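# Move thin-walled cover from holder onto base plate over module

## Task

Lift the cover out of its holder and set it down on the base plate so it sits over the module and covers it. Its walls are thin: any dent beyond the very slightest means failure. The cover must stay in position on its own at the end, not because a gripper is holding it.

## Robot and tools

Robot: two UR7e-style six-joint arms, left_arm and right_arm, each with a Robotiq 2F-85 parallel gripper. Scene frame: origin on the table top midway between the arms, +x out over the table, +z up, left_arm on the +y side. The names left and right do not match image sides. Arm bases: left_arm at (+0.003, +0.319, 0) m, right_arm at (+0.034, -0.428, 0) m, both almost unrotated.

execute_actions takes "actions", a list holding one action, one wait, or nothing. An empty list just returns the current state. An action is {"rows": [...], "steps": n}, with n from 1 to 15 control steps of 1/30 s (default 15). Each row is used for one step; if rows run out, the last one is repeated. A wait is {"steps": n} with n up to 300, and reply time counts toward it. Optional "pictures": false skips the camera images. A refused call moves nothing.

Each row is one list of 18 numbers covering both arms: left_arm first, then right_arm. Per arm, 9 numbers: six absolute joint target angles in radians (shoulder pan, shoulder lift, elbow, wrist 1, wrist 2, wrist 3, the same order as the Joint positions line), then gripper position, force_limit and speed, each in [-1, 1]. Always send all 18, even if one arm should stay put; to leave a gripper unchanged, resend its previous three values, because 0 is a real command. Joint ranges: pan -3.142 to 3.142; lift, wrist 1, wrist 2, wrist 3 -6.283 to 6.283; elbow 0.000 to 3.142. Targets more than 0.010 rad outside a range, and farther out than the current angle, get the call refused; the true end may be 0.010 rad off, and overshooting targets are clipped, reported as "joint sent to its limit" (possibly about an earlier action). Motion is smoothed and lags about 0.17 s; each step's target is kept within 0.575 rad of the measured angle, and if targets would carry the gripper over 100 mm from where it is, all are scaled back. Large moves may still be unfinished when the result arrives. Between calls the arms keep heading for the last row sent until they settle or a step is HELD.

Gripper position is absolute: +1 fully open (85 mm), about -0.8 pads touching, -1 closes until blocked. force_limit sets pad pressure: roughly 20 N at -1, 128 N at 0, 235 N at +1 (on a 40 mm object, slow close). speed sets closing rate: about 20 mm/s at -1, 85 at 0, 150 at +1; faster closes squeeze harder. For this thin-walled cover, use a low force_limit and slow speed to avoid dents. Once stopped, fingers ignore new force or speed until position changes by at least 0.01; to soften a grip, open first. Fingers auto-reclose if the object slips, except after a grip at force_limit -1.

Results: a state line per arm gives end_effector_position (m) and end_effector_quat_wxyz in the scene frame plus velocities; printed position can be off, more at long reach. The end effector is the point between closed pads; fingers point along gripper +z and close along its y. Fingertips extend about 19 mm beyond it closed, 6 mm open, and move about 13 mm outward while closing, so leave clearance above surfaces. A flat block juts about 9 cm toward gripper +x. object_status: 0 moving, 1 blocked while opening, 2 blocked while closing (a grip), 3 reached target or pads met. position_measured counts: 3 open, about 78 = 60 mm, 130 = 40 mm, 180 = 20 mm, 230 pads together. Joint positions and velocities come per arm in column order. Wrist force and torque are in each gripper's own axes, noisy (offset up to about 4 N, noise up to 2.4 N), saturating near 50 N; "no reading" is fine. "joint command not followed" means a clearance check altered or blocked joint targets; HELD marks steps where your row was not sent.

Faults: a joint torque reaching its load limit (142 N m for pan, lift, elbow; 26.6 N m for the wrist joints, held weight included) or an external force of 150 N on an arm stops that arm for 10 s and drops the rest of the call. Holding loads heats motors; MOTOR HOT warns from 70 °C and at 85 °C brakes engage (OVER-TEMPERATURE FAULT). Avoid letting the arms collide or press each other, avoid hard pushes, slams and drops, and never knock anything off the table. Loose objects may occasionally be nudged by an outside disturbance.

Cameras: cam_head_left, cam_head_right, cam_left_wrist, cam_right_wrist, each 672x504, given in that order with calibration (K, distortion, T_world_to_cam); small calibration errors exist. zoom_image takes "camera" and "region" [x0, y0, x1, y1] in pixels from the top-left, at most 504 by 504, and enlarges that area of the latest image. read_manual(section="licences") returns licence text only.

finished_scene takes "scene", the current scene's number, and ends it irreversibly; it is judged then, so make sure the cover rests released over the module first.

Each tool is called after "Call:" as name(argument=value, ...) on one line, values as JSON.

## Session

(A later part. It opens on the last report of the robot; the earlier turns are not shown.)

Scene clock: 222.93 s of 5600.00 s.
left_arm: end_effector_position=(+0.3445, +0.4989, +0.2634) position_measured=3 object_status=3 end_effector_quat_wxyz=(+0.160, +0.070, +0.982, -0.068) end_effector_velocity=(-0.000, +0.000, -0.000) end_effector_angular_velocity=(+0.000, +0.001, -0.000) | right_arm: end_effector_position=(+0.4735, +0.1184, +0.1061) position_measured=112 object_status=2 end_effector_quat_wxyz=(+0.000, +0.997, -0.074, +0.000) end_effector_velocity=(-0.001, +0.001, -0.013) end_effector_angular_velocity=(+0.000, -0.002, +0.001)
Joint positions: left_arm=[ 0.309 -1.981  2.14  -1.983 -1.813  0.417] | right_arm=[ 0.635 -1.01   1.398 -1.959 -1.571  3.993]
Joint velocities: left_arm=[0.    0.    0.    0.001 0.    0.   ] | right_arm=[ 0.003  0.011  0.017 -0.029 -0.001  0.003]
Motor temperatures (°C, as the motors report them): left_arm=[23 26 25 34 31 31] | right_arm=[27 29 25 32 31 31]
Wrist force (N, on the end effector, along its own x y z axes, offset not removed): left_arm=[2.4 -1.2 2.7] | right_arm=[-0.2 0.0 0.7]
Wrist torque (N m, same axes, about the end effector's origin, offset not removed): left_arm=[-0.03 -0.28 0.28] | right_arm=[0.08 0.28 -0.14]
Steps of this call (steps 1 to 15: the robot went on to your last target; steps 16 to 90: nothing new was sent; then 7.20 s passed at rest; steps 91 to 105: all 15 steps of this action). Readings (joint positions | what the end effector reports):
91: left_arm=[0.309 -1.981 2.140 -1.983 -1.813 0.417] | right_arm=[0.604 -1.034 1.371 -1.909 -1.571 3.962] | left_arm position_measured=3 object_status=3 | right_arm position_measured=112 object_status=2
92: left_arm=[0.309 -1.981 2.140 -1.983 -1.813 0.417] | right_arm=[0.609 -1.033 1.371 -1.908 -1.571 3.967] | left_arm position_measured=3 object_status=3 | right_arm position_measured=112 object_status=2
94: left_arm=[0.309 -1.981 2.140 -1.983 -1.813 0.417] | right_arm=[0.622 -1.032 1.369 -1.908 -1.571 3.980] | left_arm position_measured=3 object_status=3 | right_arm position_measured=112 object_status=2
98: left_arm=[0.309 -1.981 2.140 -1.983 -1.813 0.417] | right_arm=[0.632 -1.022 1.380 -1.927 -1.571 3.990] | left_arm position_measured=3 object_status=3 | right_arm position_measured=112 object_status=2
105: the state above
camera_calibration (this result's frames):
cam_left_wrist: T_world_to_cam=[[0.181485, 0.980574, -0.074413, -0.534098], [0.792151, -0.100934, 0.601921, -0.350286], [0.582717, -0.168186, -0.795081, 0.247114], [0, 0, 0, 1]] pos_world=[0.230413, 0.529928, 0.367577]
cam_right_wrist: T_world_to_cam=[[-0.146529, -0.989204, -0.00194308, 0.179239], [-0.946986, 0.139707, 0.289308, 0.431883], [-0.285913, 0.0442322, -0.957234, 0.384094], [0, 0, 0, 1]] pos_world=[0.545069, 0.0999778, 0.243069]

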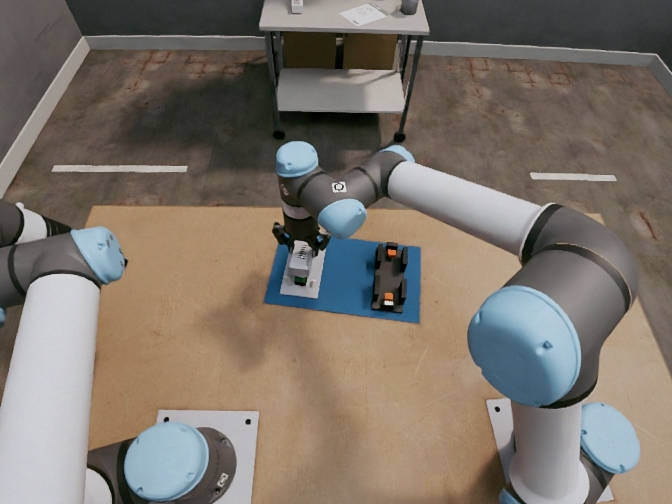

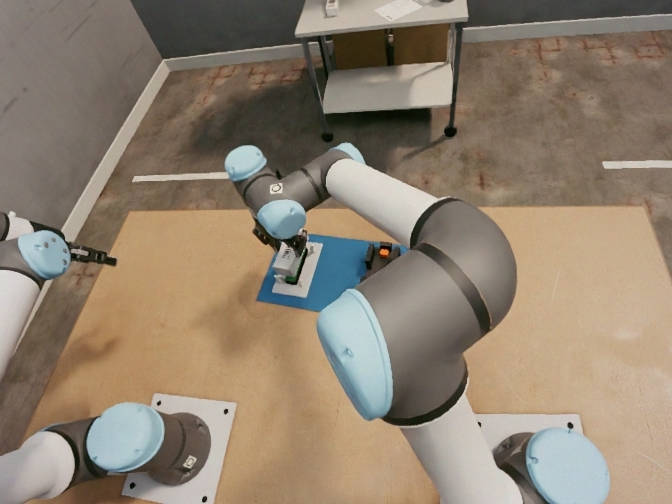

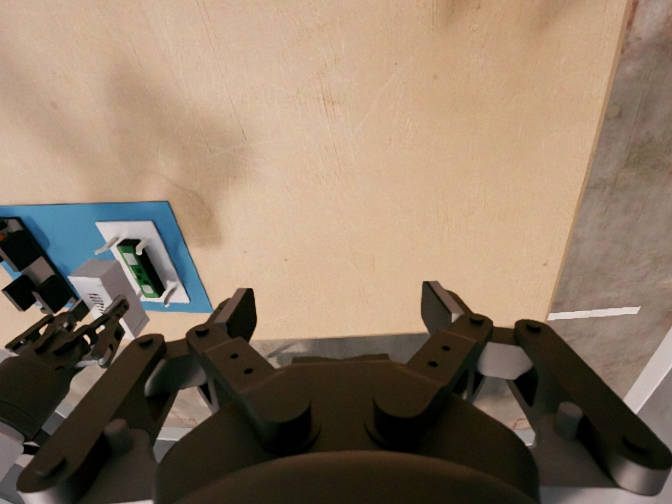

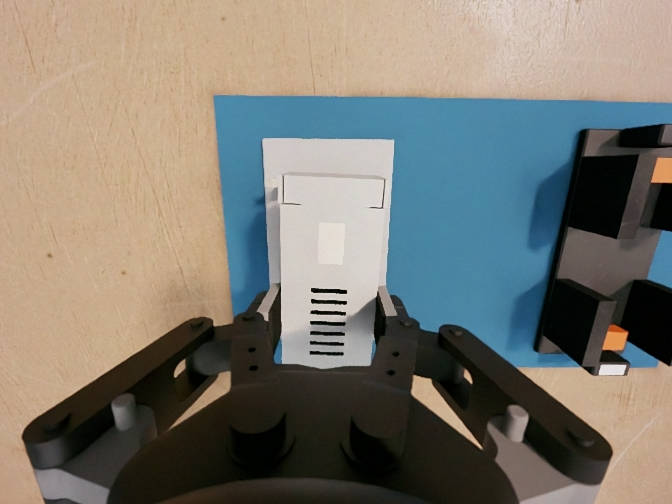

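Call:
execute_actions(actions=[{"rows":[[0.309,-1.981,2.14,-1.983,-1.813,0.417,1,-0.9,0,0.6377,-1.0085,1.3995,-1.962,-1.571,3.972,-1,-0.96,-1],[0.309,-1.981,2.14,-1.983,-1.813,0.417,1,-0.9,0,0.6377,-1.0085,1.3995,-1.962,-1.571,3.972,-1,-0.96,-1],[0.309,-1.981,2.14,-1.983,-1.813,0.417,1,-0.9,0,0.6377,-1.0085,1.3995,-1.962,-1.571,3.972,-1,-0.96,-1],[0.309,-1.981,2.14,-1.983,-1.813,0.417,1,-0.9,0,0.6377,-0.9895,1.4235,-2.005,-1.571,3.972,-1,-0.96,-1]]}])

Call:
zoom_image(camera="cam_right_wrist", region=[200,100,460,340])

Call:
zoom_image(camera="cam_head_left", region=[250,200,370,310])

Scene clock: 231.37 s of 5600.00 s.
left_arm: end_effector_position=(+0.3445, +0.4989, +0.2634) position_measured=3 object_status=3 end_effector_quat_wxyz=(+0.160, +0.070, +0.982, -0.068) end_effector_velocity=(+0.000, -0.000, -0.000) end_effector_angular_velocity=(-0.002, +0.000, +0.000) | right_arm: end_effector_position=(+0.4723, +0.1195, +0.0855) position_measured=112 object_status=2 end_effector_quat_wxyz=(+0.000, +0.998, -0.063, +0.000) end_effector_velocity=(+0.000, +0.000, -0.004) end_effector_angular_velocity=(+0.000, -0.001, +0.002)
Joint positions: left_arm=[ 0.309 -1.981  2.14  -1.983 -1.813  0.417] | right_arm=[ 0.638 -0.99   1.423 -2.004 -1.571  3.972]
Joint velocities: left_arm=[-0.     0.001 -0.     0.    -0.001 -0.   ] | right_arm=[ 0.     0.005  0.004 -0.01  -0.    -0.002]
Motor temperatures (°C, as the motors report them): left_arm=[23 26 25 34 31 31] | right_arm=[27 29 25 32 31 31]
Wrist force (N, on the end effector, along its own x y z axes, offset not removed): left_arm=[-0.4 -1.5 -0.7] | right_arm=[-0.5 3.0 2.7]
Wrist torque (N m, same axes, about the end effector's origin, offset not removed): left_arm=[-0.05 0.43 0.19] | right_arm=[0.73 0.27 0.15]
Steps of this call (steps 1 to 15: the robot went on to your last target; steps 16 to 90: nothing new was sent; then 4.93 s passed at rest; steps 91 to 105: all 15 steps of this action). Readings (joint positions | what the end effector reports):
91: left_arm=[0.309 -1.981 2.140 -1.983 -1.813 0.417] | right_arm=[0.636 -1.008 1.400 -1.962 -1.571 3.993] | left_arm position_measured=3 object_status=3 | right_arm position_measured=112 object_status=2
92: left_arm=[0.309 -1.981 2.140 -1.983 -1.813 0.417] | right_arm=[0.636 -1.008 1.400 -1.962 -1.571 3.990] | left_arm position_measured=3 object_status=3 | right_arm position_measured=112 object_status=2
94: left_arm=[0.309 -1.981 2.140 -1.983 -1.813 0.417] | right_arm=[0.637 -1.008 1.400 -1.963 -1.571 3.981] | left_arm position_measured=3 object_status=3 | right_arm position_measured=112 object_status=2
98: left_arm=[0.309 -1.981 2.140 -1.983 -1.813 0.417] | right_arm=[0.638 -0.995 1.417 -1.992 -1.571 3.974] | left_arm position_measured=3 object_status=3 | right_arm position_measured=112 object_status=2
105: the state above
camera_calibration (this result's frames):
cam_left_wrist: T_world_to_cam=[[0.181486, 0.980574, -0.0744129, -0.534098], [0.792151, -0.100934, 0.601921, -0.350286], [0.582717, -0.168186, -0.795081, 0.247114], [0, 0, 0, 1]] pos_world=[0.230413, 0.529928, 0.367577]
cam_right_wrist: T_world_to_cam=[[-0.123418, -0.992353, -0.00200139, 0.169501], [-0.950002, 0.117568, 0.289264, 0.440637], [-0.286816, 0.0376018, -0.957247, 0.36523], [0, 0, 0, 1]] pos_world=[0.544279, 0.102667, 0.222494]

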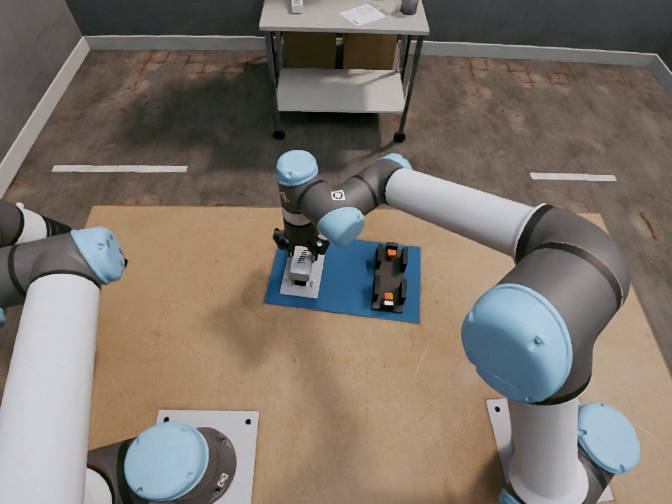

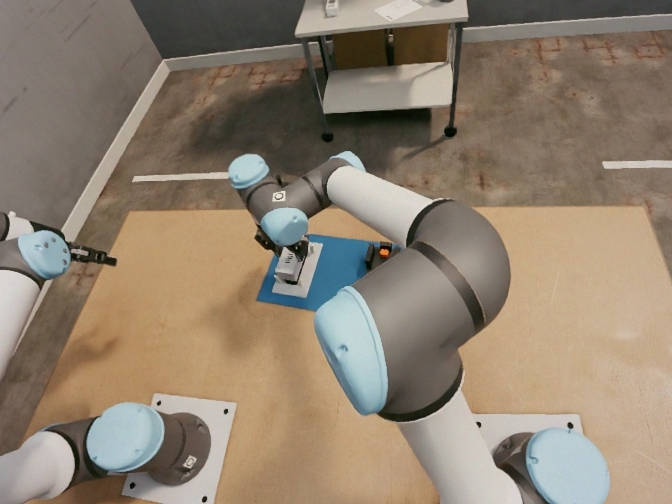

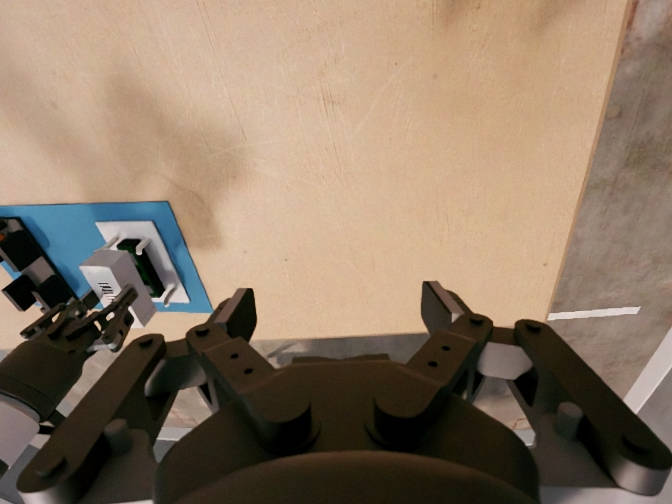

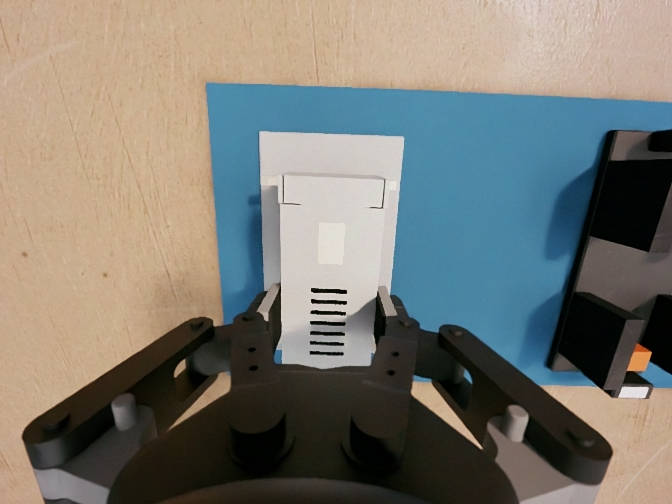

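Region (200, 100, 460, 340) of cam_right_wrist's 672x504 image, scaled by 1.938, with more detail than that image has; it fills the top 465 rows of this view, and the rest is white.

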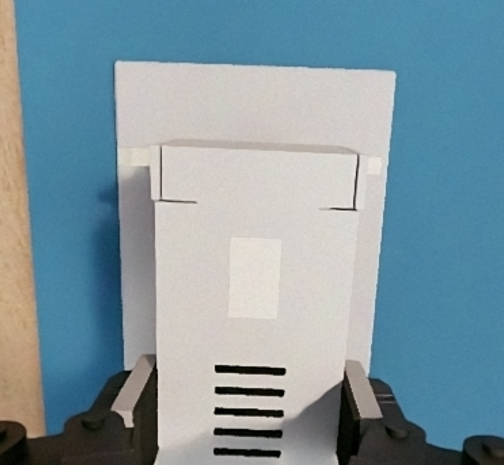

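Region (250, 200, 370, 310) of cam_head_left's 672x504 image, scaled by 4.200, with more detail than that image has; it fills the top 462 rows of this view, and the rest is white.

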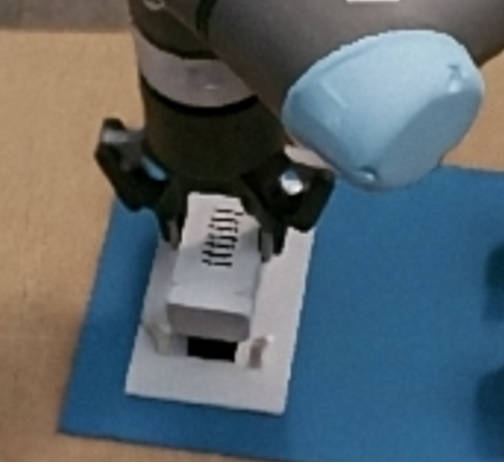

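Call:
execute_actions(actions=[{"rows":[[0.309,-1.981,2.14,-1.983,-1.813,0.417,1,-0.9,0,0.6395,-0.982,1.431,-2.020,-1.571,3.974,-1,-0.96,-1],[0.309,-1.981,2.14,-1.983,-1.813,0.417,1,-0.9,0,0.6395,-0.982,1.431,-2.020,-1.571,3.974,-1,-0.96,-1],[0.309,-1.981,2.14,-1.983,-1.813,0.417,1,-0.9,0,0.6395,-0.982,1.431,-2.020,-1.571,3.974,-1,-0.96,-1],[0.309,-1.981,2.14,-1.983,-1.813,0.417,1,-0.9,0,0.6395,-0.9735,1.439,-2.0365,-1.571,3.974,-1,-0.96,-1]]}])

Call:
zoom_image(camera="cam_head_left", region=[250,200,370,310])

Scene clock: 237.93 s of 5600.00 s.
left_arm: end_effector_position=(+0.3445, +0.4989, +0.2634) position_measured=3 object_status=3 end_effector_quat_wxyz=(+0.160, +0.070, +0.982, -0.068) end_effector_velocity=(-0.000, +0.000, -0.000) end_effector_angular_velocity=(+0.000, +0.001, +0.001) | right_arm: end_effector_position=(+0.4715, +0.1205, +0.0704) position_measured=112 object_status=2 end_effector_quat_wxyz=(-0.000, +0.998, -0.063, +0.000) end_effector_velocity=(+0.001, -0.001, -0.003) end_effector_angular_velocity=(-0.000, +0.000, -0.002)
Joint positions: left_arm=[ 0.309 -1.981  2.14  -1.983 -1.813  0.417] | right_arm=[ 0.639 -0.974  1.439 -2.036 -1.571  3.974]
Joint velocities: left_arm=[ 0.     0.     0.     0.     0.001 -0.001] | right_arm=[-0.001  0.003  0.004 -0.006 -0.     0.   ]
Motor temperatures (°C, as the motors report them): left_arm=[23 26 25 34 31 31] | right_arm=[27 29 25 32 31 31]
Wrist force (N, on the end effector, along its own x y z axes, offset not removed): left_arm=[-3.8 -4.8 -0.6] | right_arm=[-5.1 -5.1 -8.5]
Wrist torque (N m, same axes, about the end effector's origin, offset not removed): left_arm=[-0.54 0.70 0.09] | right_arm=[0.17 0.97 0.02]
Steps of this call (steps 1 to 15: the robot went on to your last target; steps 16 to 90: nothing new was sent; then 3.07 s passed at rest; steps 91 to 105: all 15 steps of this action). Readings (joint positions | what the end effector reports):
91: left_arm=[0.309 -1.981 2.140 -1.983 -1.813 0.417] | right_arm=[0.638 -0.989 1.424 -2.005 -1.571 3.972] | left_arm position_measured=3 object_status=3 | right_arm position_measured=112 object_status=2
92: left_arm=[0.309 -1.981 2.140 -1.983 -1.813 0.417] | right_arm=[0.638 -0.988 1.425 -2.008 -1.571 3.972] | left_arm position_measured=3 object_status=3 | right_arm position_measured=112 object_status=2
94: left_arm=[0.309 -1.981 2.140 -1.983 -1.813 0.417] | right_arm=[0.639 -0.985 1.428 -2.014 -1.571 3.973] | left_arm position_measured=3 object_status=3 | right_arm position_measured=112 object_status=2
98: left_arm=[0.309 -1.981 2.140 -1.983 -1.813 0.417] | right_arm=[0.639 -0.977 1.436 -2.030 -1.571 3.974] | left_arm position_measured=3 object_status=3 | right_arm position_measured=112 object_status=2
105: the state above
camera_calibration (this result's frames):
cam_left_wrist: T_world_to_cam=[[0.181485, 0.980574, -0.0744129, -0.534098], [0.792151, -0.100934, 0.601921, -0.350286], [0.582717, -0.168186, -0.795081, 0.247114], [0, 0, 0, 1]] pos_world=[0.230413, 0.529928, 0.367577]
cam_right_wrist: T_world_to_cam=[[-0.123419, -0.992352, -0.00212128, 0.17038], [-0.950036, 0.117538, 0.289165, 0.444192], [-0.286704, 0.0377038, -0.957277, 0.350472], [0, 0, 0, 1]] pos_world=[0.543509, 0.103653, 0.207415]

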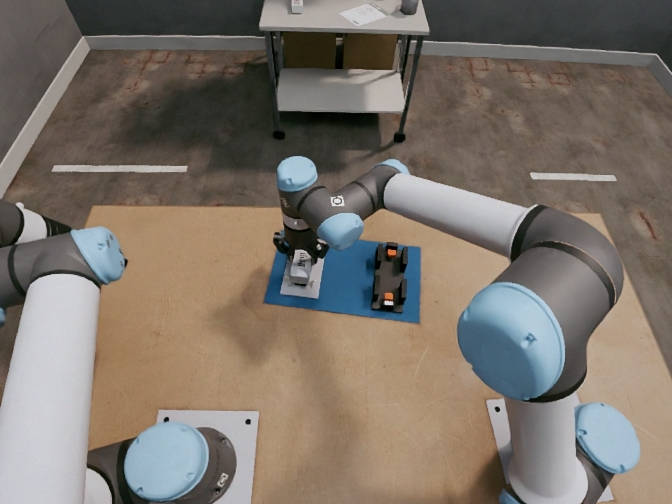

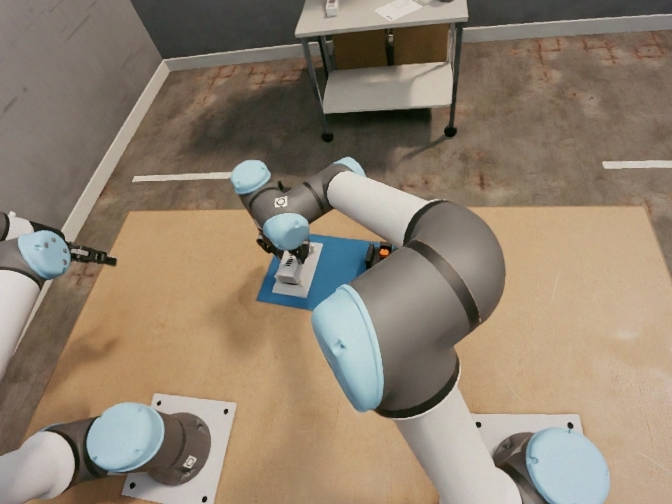

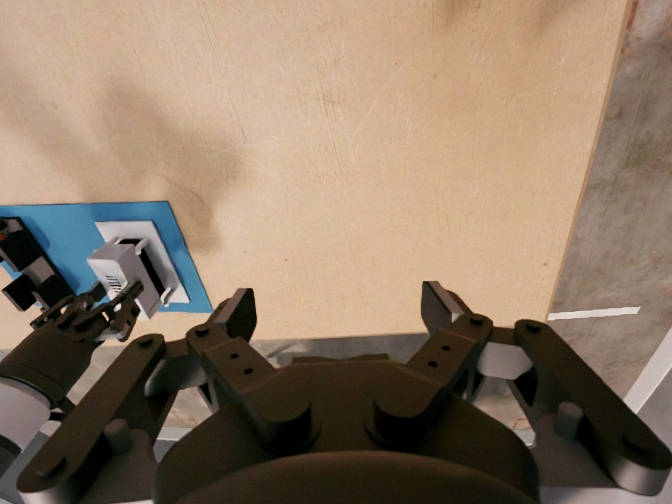

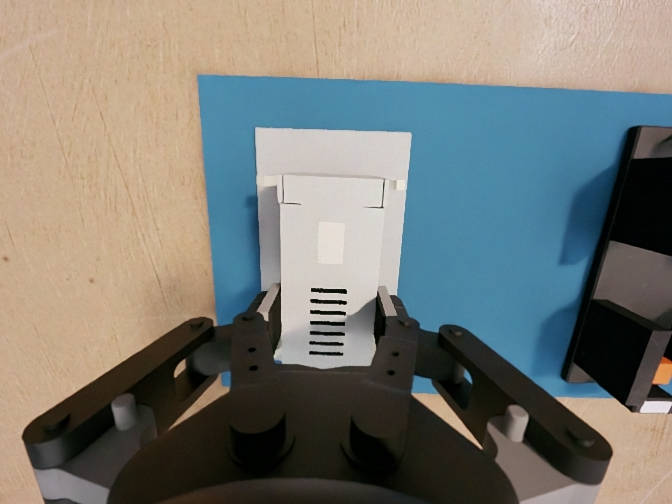

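Region (250, 200, 370, 310) of cam_head_left's 672x504 image, scaled by 4.200, with more detail than that image has; it fills the top 462 rows of this view, and the rest is white.

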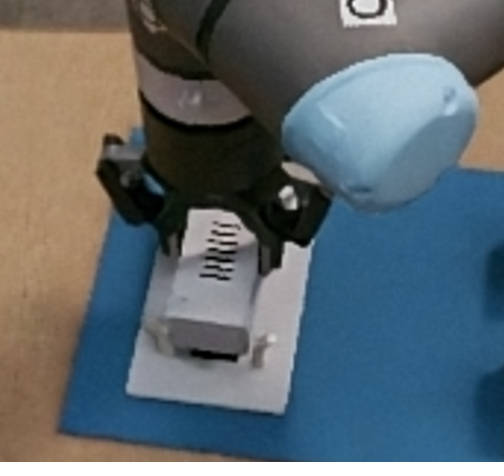

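Call:
zoom_image(camera="cam_left_wrist", region=[70,200,220,330])

Call:
execute_actions(actions=[], pictures=false)

Region (70, 200, 220, 330) of cam_left_wrist's 672x504 image, scaled by 3.360, with more detail than that image has; it fills the top 437 rows of this view, and the rest is white.

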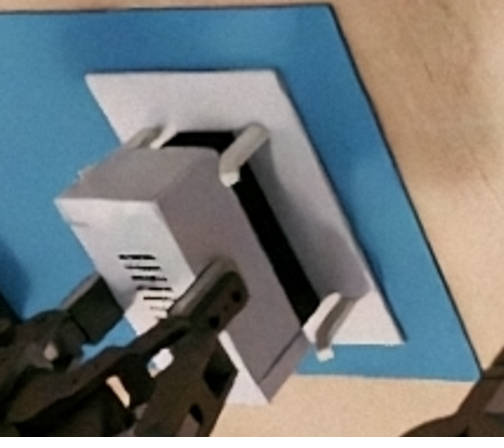

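Scene clock: 243.43 s of 5600.00 s.
left_arm: end_effector_position=(+0.3445, +0.4989, +0.2634) position_measured=3 object_status=3 end_effector_quat_wxyz=(+0.160, +0.070, +0.982, -0.068) end_effector_velocity=(+0.000, +0.000, +0.000) end_effector_angular_velocity=(+0.001, -0.002, +0.000) | right_arm: end_effector_position=(+0.4715, +0.1204, +0.0701) position_measured=112 object_status=2 end_effector_quat_wxyz=(-0.000, +0.998, -0.063, +0.000) end_effector_velocity=(-0.002, +0.000, -0.001) end_effector_angular_velocity=(-0.001, +0.002, +0.001)
Joint positions: left_arm=[ 0.309 -1.981  2.14  -1.983 -1.813  0.417] | right_arm=[ 0.64  -0.973  1.439 -2.037 -1.571  3.974]
Joint velocities: left_arm=[ 0.    -0.    -0.    -0.001  0.     0.   ] | right_arm=[ 0.002  0.001  0.002 -0.     0.001  0.   ]
Motor temperatures (°C, as the motors report them): left_arm=[23 26 25 34 31 31] | right_arm=[27 29 25 32 31 31]
Wrist force (N, on the end effector, along its own x y z axes, offset not removed): left_arm=[0.6 1.7 0.3] | right_arm=[-1.3 0.7 0.9]
Wrist torque (N m, same axes, about the end effector's origin, offset not removed): left_arm=[0.43 0.03 0.07] | right_arm=[0.63 0.23 0.01]
Steps of this call (steps 1 to 15: the robot went on to your last target; steps 16 to 90: nothing new was sent; then 2.50 s passed at rest). Readings (joint positions | what the end effector reports):
1: left_arm=[0.309 -1.981 2.140 -1.983 -1.813 0.417] | right_arm=[0.640 -0.974 1.439 -2.036 -1.571 3.974] | left_arm position_measured=3 object_status=3 | right_arm position_measured=112 object_status=2
2: left_arm=[0.309 -1.981 2.140 -1.983 -1.813 0.417] | right_arm=[0.640 -0.974 1.439 -2.036 -1.571 3.974] | left_arm position_measured=3 object_status=3 | right_arm position_measured=112 object_status=2
4: left_arm=[0.309 -1.981 2.140 -1.983 -1.813 0.417] | right_arm=[0.640 -0.974 1.439 -2.036 -1.571 3.974] | left_arm position_measured=3 object_status=3 | right_arm position_measured=112 object_status=2
8: left_arm=[0.309 -1.981 2.140 -1.983 -1.813 0.417] | right_arm=[0.640 -0.974 1.439 -2.036 -1.571 3.974] | left_arm position_measured=3 object_status=3 | right_arm position_measured=112 object_status=2
90: the state above
All arms were judged still, so your last target was given up. Only a new action makes them travel on or press farther. Fingers that are still opening or closing keep moving.

Force is gone; 5 mm lower.

Call:
execute_actions(actions=[{"rows":[[0.309,-1.981,2.14,-1.983,-1.813,0.417,1,-0.9,0,0.6395,-0.9682,1.4443,-2.0471,-1.571,3.974,-1,-0.96,-1]]}])

Call:
zoom_image(camera="cam_left_wrist", region=[70,200,220,330])

Scene clock: 247.83 s of 5600.00 s.
left_arm: end_effector_position=(+0.3445, +0.4989, +0.2634) position_measured=3 object_status=3 end_effector_quat_wxyz=(+0.160, +0.070, +0.982, -0.068) end_effector_velocity=(-0.000, -0.000, +0.000) end_effector_angular_velocity=(-0.000, +0.000, -0.000) | right_arm: end_effector_position=(+0.4715, +0.1204, +0.0652) position_measured=112 object_status=2 end_effector_quat_wxyz=(+0.000, +0.998, -0.063, +0.000) end_effector_velocity=(-0.000, +0.000, -0.001) end_effector_angular_velocity=(-0.000, +0.001, -0.000)
Joint positions: left_arm=[ 0.309 -1.981  2.14  -1.983 -1.813  0.417] | right_arm=[ 0.64  -0.968  1.444 -2.047 -1.571  3.974]
Joint velocities: left_arm=[-0.    -0.001  0.     0.001 -0.    -0.   ] | right_arm=[ 0.     0.001  0.    -0.     0.     0.   ]
Motor temperatures (°C, as the motors report them): left_arm=[23 26 25 34 31 31] | right_arm=[27 29 25 32 31 31]
Wrist force (N, on the end effector, along its own x y z axes, offset not removed): left_arm=[-1.4 -2.6 1.4] | right_arm=[2.0 -1.7 2.1]
Wrist torque (N m, same axes, about the end effector's origin, offset not removed): left_arm=[-0.21 0.61 0.17] | right_arm=[0.01 -0.20 -0.06]
Steps of this call (steps 1 to 90: nothing new was sent; then 0.90 s passed at rest; steps 91 to 105: all 15 steps of this action). Readings (joint positions | what the end effector reports):
91: left_arm=[0.309 -1.981 2.140 -1.983 -1.813 0.417] | right_arm=[0.640 -0.973 1.439 -2.037 -1.571 3.974] | left_arm position_measured=3 object_status=3 | right_arm position_measured=112 object_status=2
92: left_arm=[0.309 -1.981 2.140 -1.983 -1.813 0.417] | right_arm=[0.640 -0.972 1.440 -2.039 -1.571 3.974] | left_arm position_measured=3 object_status=3 | right_arm position_measured=112 object_status=2
94: left_arm=[0.309 -1.981 2.140 -1.983 -1.813 0.417] | right_arm=[0.640 -0.970 1.442 -2.043 -1.571 3.974] | left_arm position_measured=3 object_status=3 | right_arm position_measured=112 object_status=2
98: left_arm=[0.309 -1.981 2.140 -1.983 -1.813 0.417] | right_arm=[0.640 -0.969 1.444 -2.046 -1.571 3.974] | left_arm position_measured=3 object_status=3 | right_arm position_measured=112 object_status=2
105: the state above
camera_calibration (this result's frames):
cam_left_wrist: T_world_to_cam=[[0.181485, 0.980574, -0.0744127, -0.534098], [0.792151, -0.100934, 0.601921, -0.350286], [0.582717, -0.168186, -0.795081, 0.247114], [0, 0, 0, 1]] pos_world=[0.230413, 0.529928, 0.367577]
cam_right_wrist: T_world_to_cam=[[-0.123437, -0.99235, -0.00195837, 0.170303], [-0.949991, 0.117597, 0.289288, 0.445619], [-0.286845, 0.0375694, -0.95724, 0.345521], [0, 0, 0, 1]] pos_world=[0.543467, 0.103616, 0.202168]

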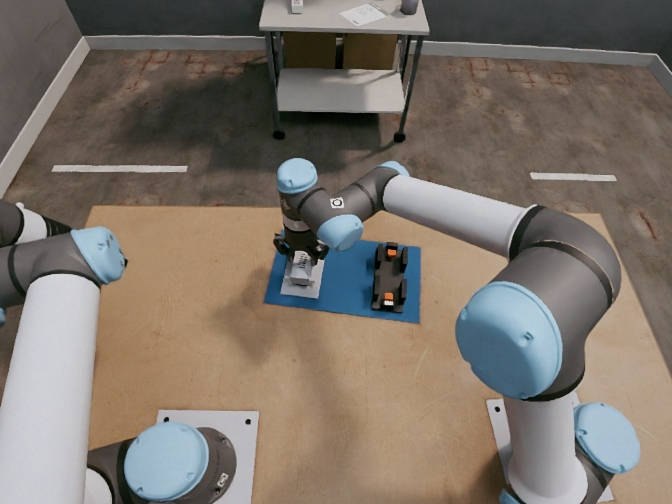

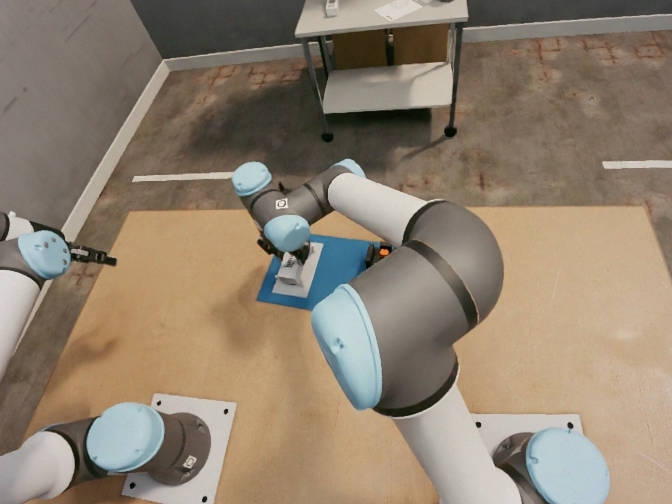

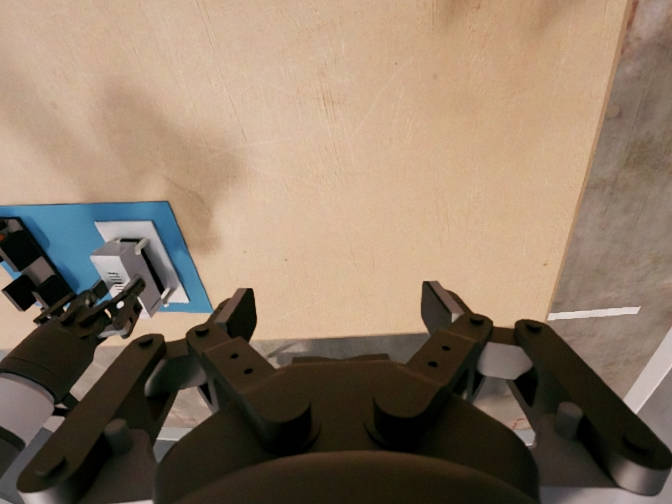

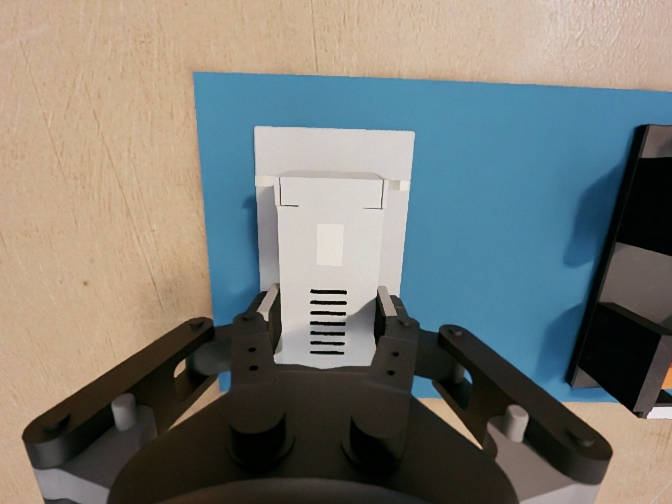

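Region (70, 200, 220, 330) of cam_left_wrist's 672x504 image, scaled by 3.360, with more detail than that image has; it fills the top 437 rows of this view, and the rest is white.

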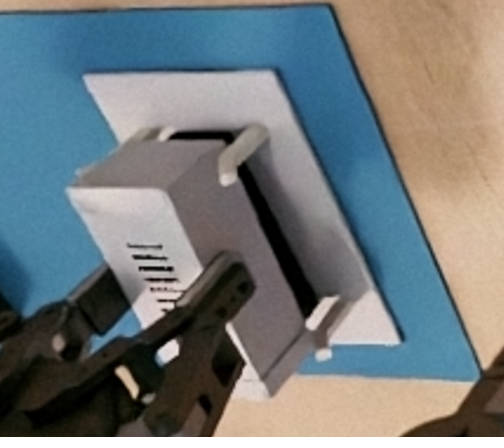

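Call:
execute_actions(actions=[{"rows":[[0.309,-1.981,2.14,-1.983,-1.813,0.417,1,-0.9,0,0.6405,-0.9628,1.449,-2.0572,-1.571,3.972,-1,-0.96,-1],[0.309,-1.981,2.14,-1.983,-1.813,0.417,1,-0.9,0,0.6405,-0.9628,1.449,-2.0572,-1.571,3.972,-1,-0.96,-1],[0.309,-1.981,2.14,-1.983,-1.813,0.417,1,-0.9,0,0.6405,-0.9628,1.449,-2.0572,-1.571,3.972,-1,-0.96,-1],[0.309,-1.981,2.14,-1.983,-1.813,0.417,1,-0.9,0,0.6405,-0.9628,1.449,-2.0572,-1.571,3.972,-1,-0.96,-1],[0.309,-1.981,2.14,-1.983,-1.813,0.417,1,-0.9,0,0.6405,-0.9572,1.4537,-2.0675,-1.571,3.972,-1,-0.96,-1]]}], pictures=false)

Call:
execute_actions(actions=[{"rows":[[0.309,-1.981,2.14,-1.983,-1.813,0.417,1,-0.9,0,0.6405,-0.9515,1.4585,-2.078,-1.571,3.972,-1,-0.96,-1]]}])

Call:
zoom_image(camera="cam_left_wrist", region=[70,200,220,330])

Scene clock: 254.00 s of 5600.00 s.
left_arm: end_effector_position=(+0.3445, +0.4989, +0.2634) position_measured=3 object_status=3 end_effector_quat_wxyz=(+0.160, +0.070, +0.982, -0.068) end_effector_velocity=(+0.000, -0.000, +0.000) end_effector_angular_velocity=(+0.000, -0.001, -0.000) | right_arm: end_effector_position=(+0.4710, +0.1209, +0.0556) position_measured=112 object_status=2 end_effector_quat_wxyz=(+0.000, +0.998, -0.061, +0.000) end_effector_velocity=(+0.000, +0.000, -0.002) end_effector_angular_velocity=(+0.000, -0.002, +0.001)
Joint positions: left_arm=[ 0.309 -1.981  2.14  -1.983 -1.813  0.417] | right_arm=[ 0.64  -0.957  1.454 -2.067 -1.571  3.972]
Joint velocities: left_arm=[-0.    -0.    -0.    -0.001 -0.     0.   ] | right_arm=[ 0.     0.002  0.002 -0.005 -0.001 -0.   ]
Motor temperatures (°C, as the motors report them): left_arm=[23 26 25 34 31 31] | right_arm=[27 29 25 32 31 31]
Wrist force (N, on the end effector, along its own x y z axes, offset not removed): left_arm=[2.5 2.2 0.5] | right_arm=[-1.9 3.9 0.8]
Wrist torque (N m, same axes, about the end effector's origin, offset not removed): left_arm=[0.59 -0.24 0.28] | right_arm=[0.46 0.42 0.04]
Steps of this call (steps 1 to 15: the robot went on to your last target; steps 16 to 90: nothing new was sent; then 2.67 s passed at rest; steps 91 to 105: all 15 steps of this action). Readings (joint positions | what the end effector reports):
91: left_arm=[0.309 -1.981 2.140 -1.983 -1.813 0.417] | right_arm=[0.640 -0.968 1.444 -2.047 -1.571 3.974] | left_arm position_measured=3 object_status=3 | right_arm position_measured=112 object_status=2
92: left_arm=[0.309 -1.981 2.140 -1.983 -1.813 0.417] | right_arm=[0.640 -0.967 1.445 -2.049 -1.571 3.974] | left_arm position_measured=3 object_status=3 | right_arm position_measured=112 object_status=2
94: left_arm=[0.309 -1.981 2.140 -1.983 -1.813 0.417] | right_arm=[0.640 -0.965 1.447 -2.053 -1.571 3.973] | left_arm position_measured=3 object_status=3 | right_arm position_measured=112 object_status=2
98: left_arm=[0.309 -1.981 2.140 -1.983 -1.813 0.417] | right_arm=[0.640 -0.960 1.451 -2.062 -1.571 3.972] | left_arm position_measured=3 object_status=3 | right_arm position_measured=112 object_status=2
105: the state above

Scene clock: 254.50 s of 5600.00 s.
left_arm: end_effector_position=(+0.3445, +0.4989, +0.2634) position_measured=3 object_status=3 end_effector_quat_wxyz=(+0.160, +0.070, +0.982, -0.068) end_effector_velocity=(+0.000, -0.000, +0.000) end_effector_angular_velocity=(+0.000, -0.002, -0.001) | right_arm: end_effector_position=(+0.4710, +0.1209, +0.0504) position_measured=112 object_status=2 end_effector_quat_wxyz=(+0.000, +0.998, -0.061, +0.000) end_effector_velocity=(-0.000, +0.000, -0.001) end_effector_angular_velocity=(-0.001, -0.000, +0.000)
Joint positions: left_arm=[ 0.309 -1.981  2.14  -1.983 -1.813  0.417] | right_arm=[ 0.641 -0.952  1.458 -2.078 -1.571  3.972]
Joint velocities: left_arm=[-0.    -0.     0.    -0.001 -0.001  0.   ] | right_arm=[ 0.     0.001  0.    -0.001 -0.001  0.   ]
Motor temperatures (°C, as the motors report them): left_arm=[23 26 25 34 31 31] | right_arm=[27 29 25 32 31 31]
Wrist force (N, on the end effector, along its own x y z axes, offset not removed): left_arm=[0.5 -4.0 0.7] | right_arm=[2.3 3.3 2.9]
Wrist torque (N m, same axes, about the end effector's origin, offset not removed): left_arm=[-0.53 -0.10 0.01] | right_arm=[0.53 -0.38 0.02]
Steps of this call (steps 1 to 15: all 15 steps of this action). Readings (joint positions | what the end effector reports):
1: left_arm=[0.309 -1.981 2.140 -1.983 -1.813 0.417] | right_arm=[0.640 -0.957 1.454 -2.067 -1.571 3.972] | left_arm position_measured=3 object_status=3 | right_arm position_measured=112 object_status=2
2: left_arm=[0.309 -1.981 2.140 -1.983 -1.813 0.417] | right_arm=[0.640 -0.956 1.455 -2.070 -1.571 3.972] | left_arm position_measured=3 object_status=3 | right_arm position_measured=112 object_status=2
4: left_arm=[0.309 -1.981 2.140 -1.983 -1.813 0.417] | right_arm=[0.640 -0.954 1.457 -2.074 -1.571 3.972] | left_arm position_measured=3 object_status=3 | right_arm position_measured=112 object_status=2
8: left_arm=[0.309 -1.981 2.140 -1.983 -1.813 0.417] | right_arm=[0.641 -0.952 1.458 -2.077 -1.571 3.972] | left_arm position_measured=3 object_status=3 | right_arm position_measured=112 object_status=2
15: the state above
camera_calibration (this result's frames):
cam_left_wrist: T_world_to_cam=[[0.181485, 0.980574, -0.0744128, -0.534098], [0.792151, -0.100934, 0.601921, -0.350286], [0.582717, -0.168186, -0.795081, 0.247114], [0, 0, 0, 1]] pos_world=[0.230413, 0.529928, 0.367577]
cam_right_wrist: T_world_to_cam=[[-0.120455, -0.992717, -0.00200214, 0.169365], [-0.950353, 0.114731, 0.289249, 0.449899], [-0.286913, 0.0367442, -0.957252, 0.331396], [0, 0, 0, 1]] pos_world=[0.543045, 0.104337, 0.187436]

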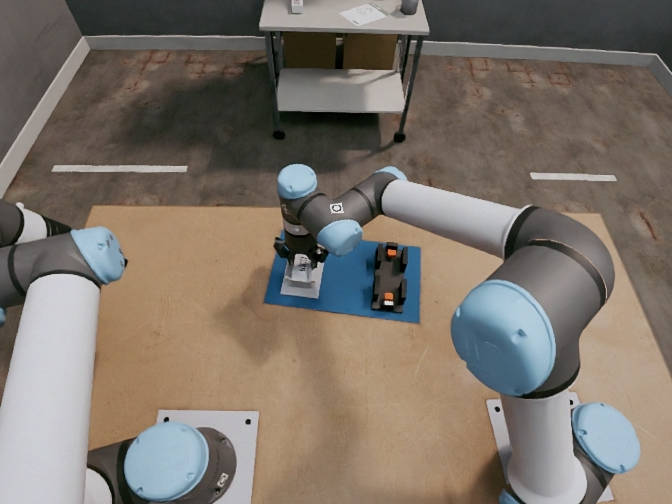

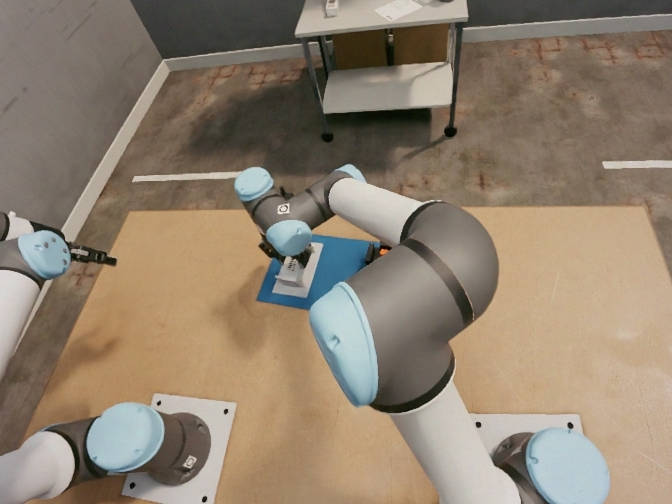

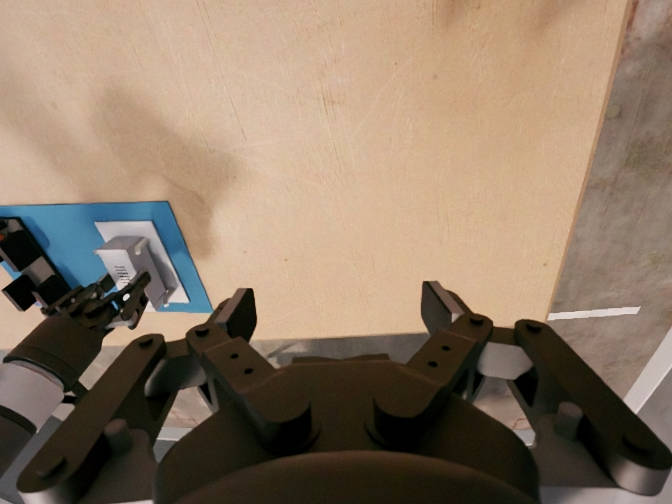

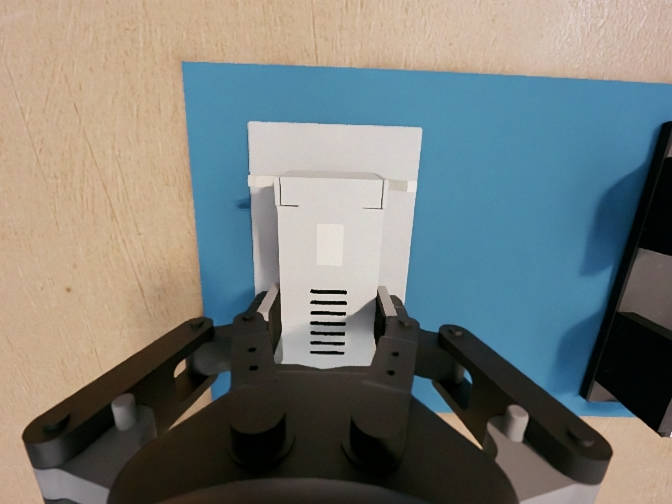

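Region (70, 200, 220, 330) of cam_left_wrist's 672x504 image, scaled by 3.360, with more detail than that image has; it fills the top 437 rows of this view, and the rest is white.

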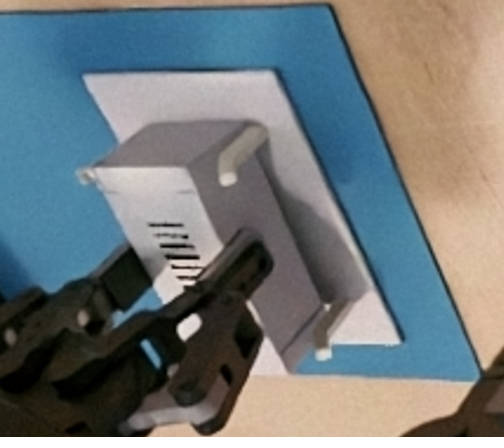

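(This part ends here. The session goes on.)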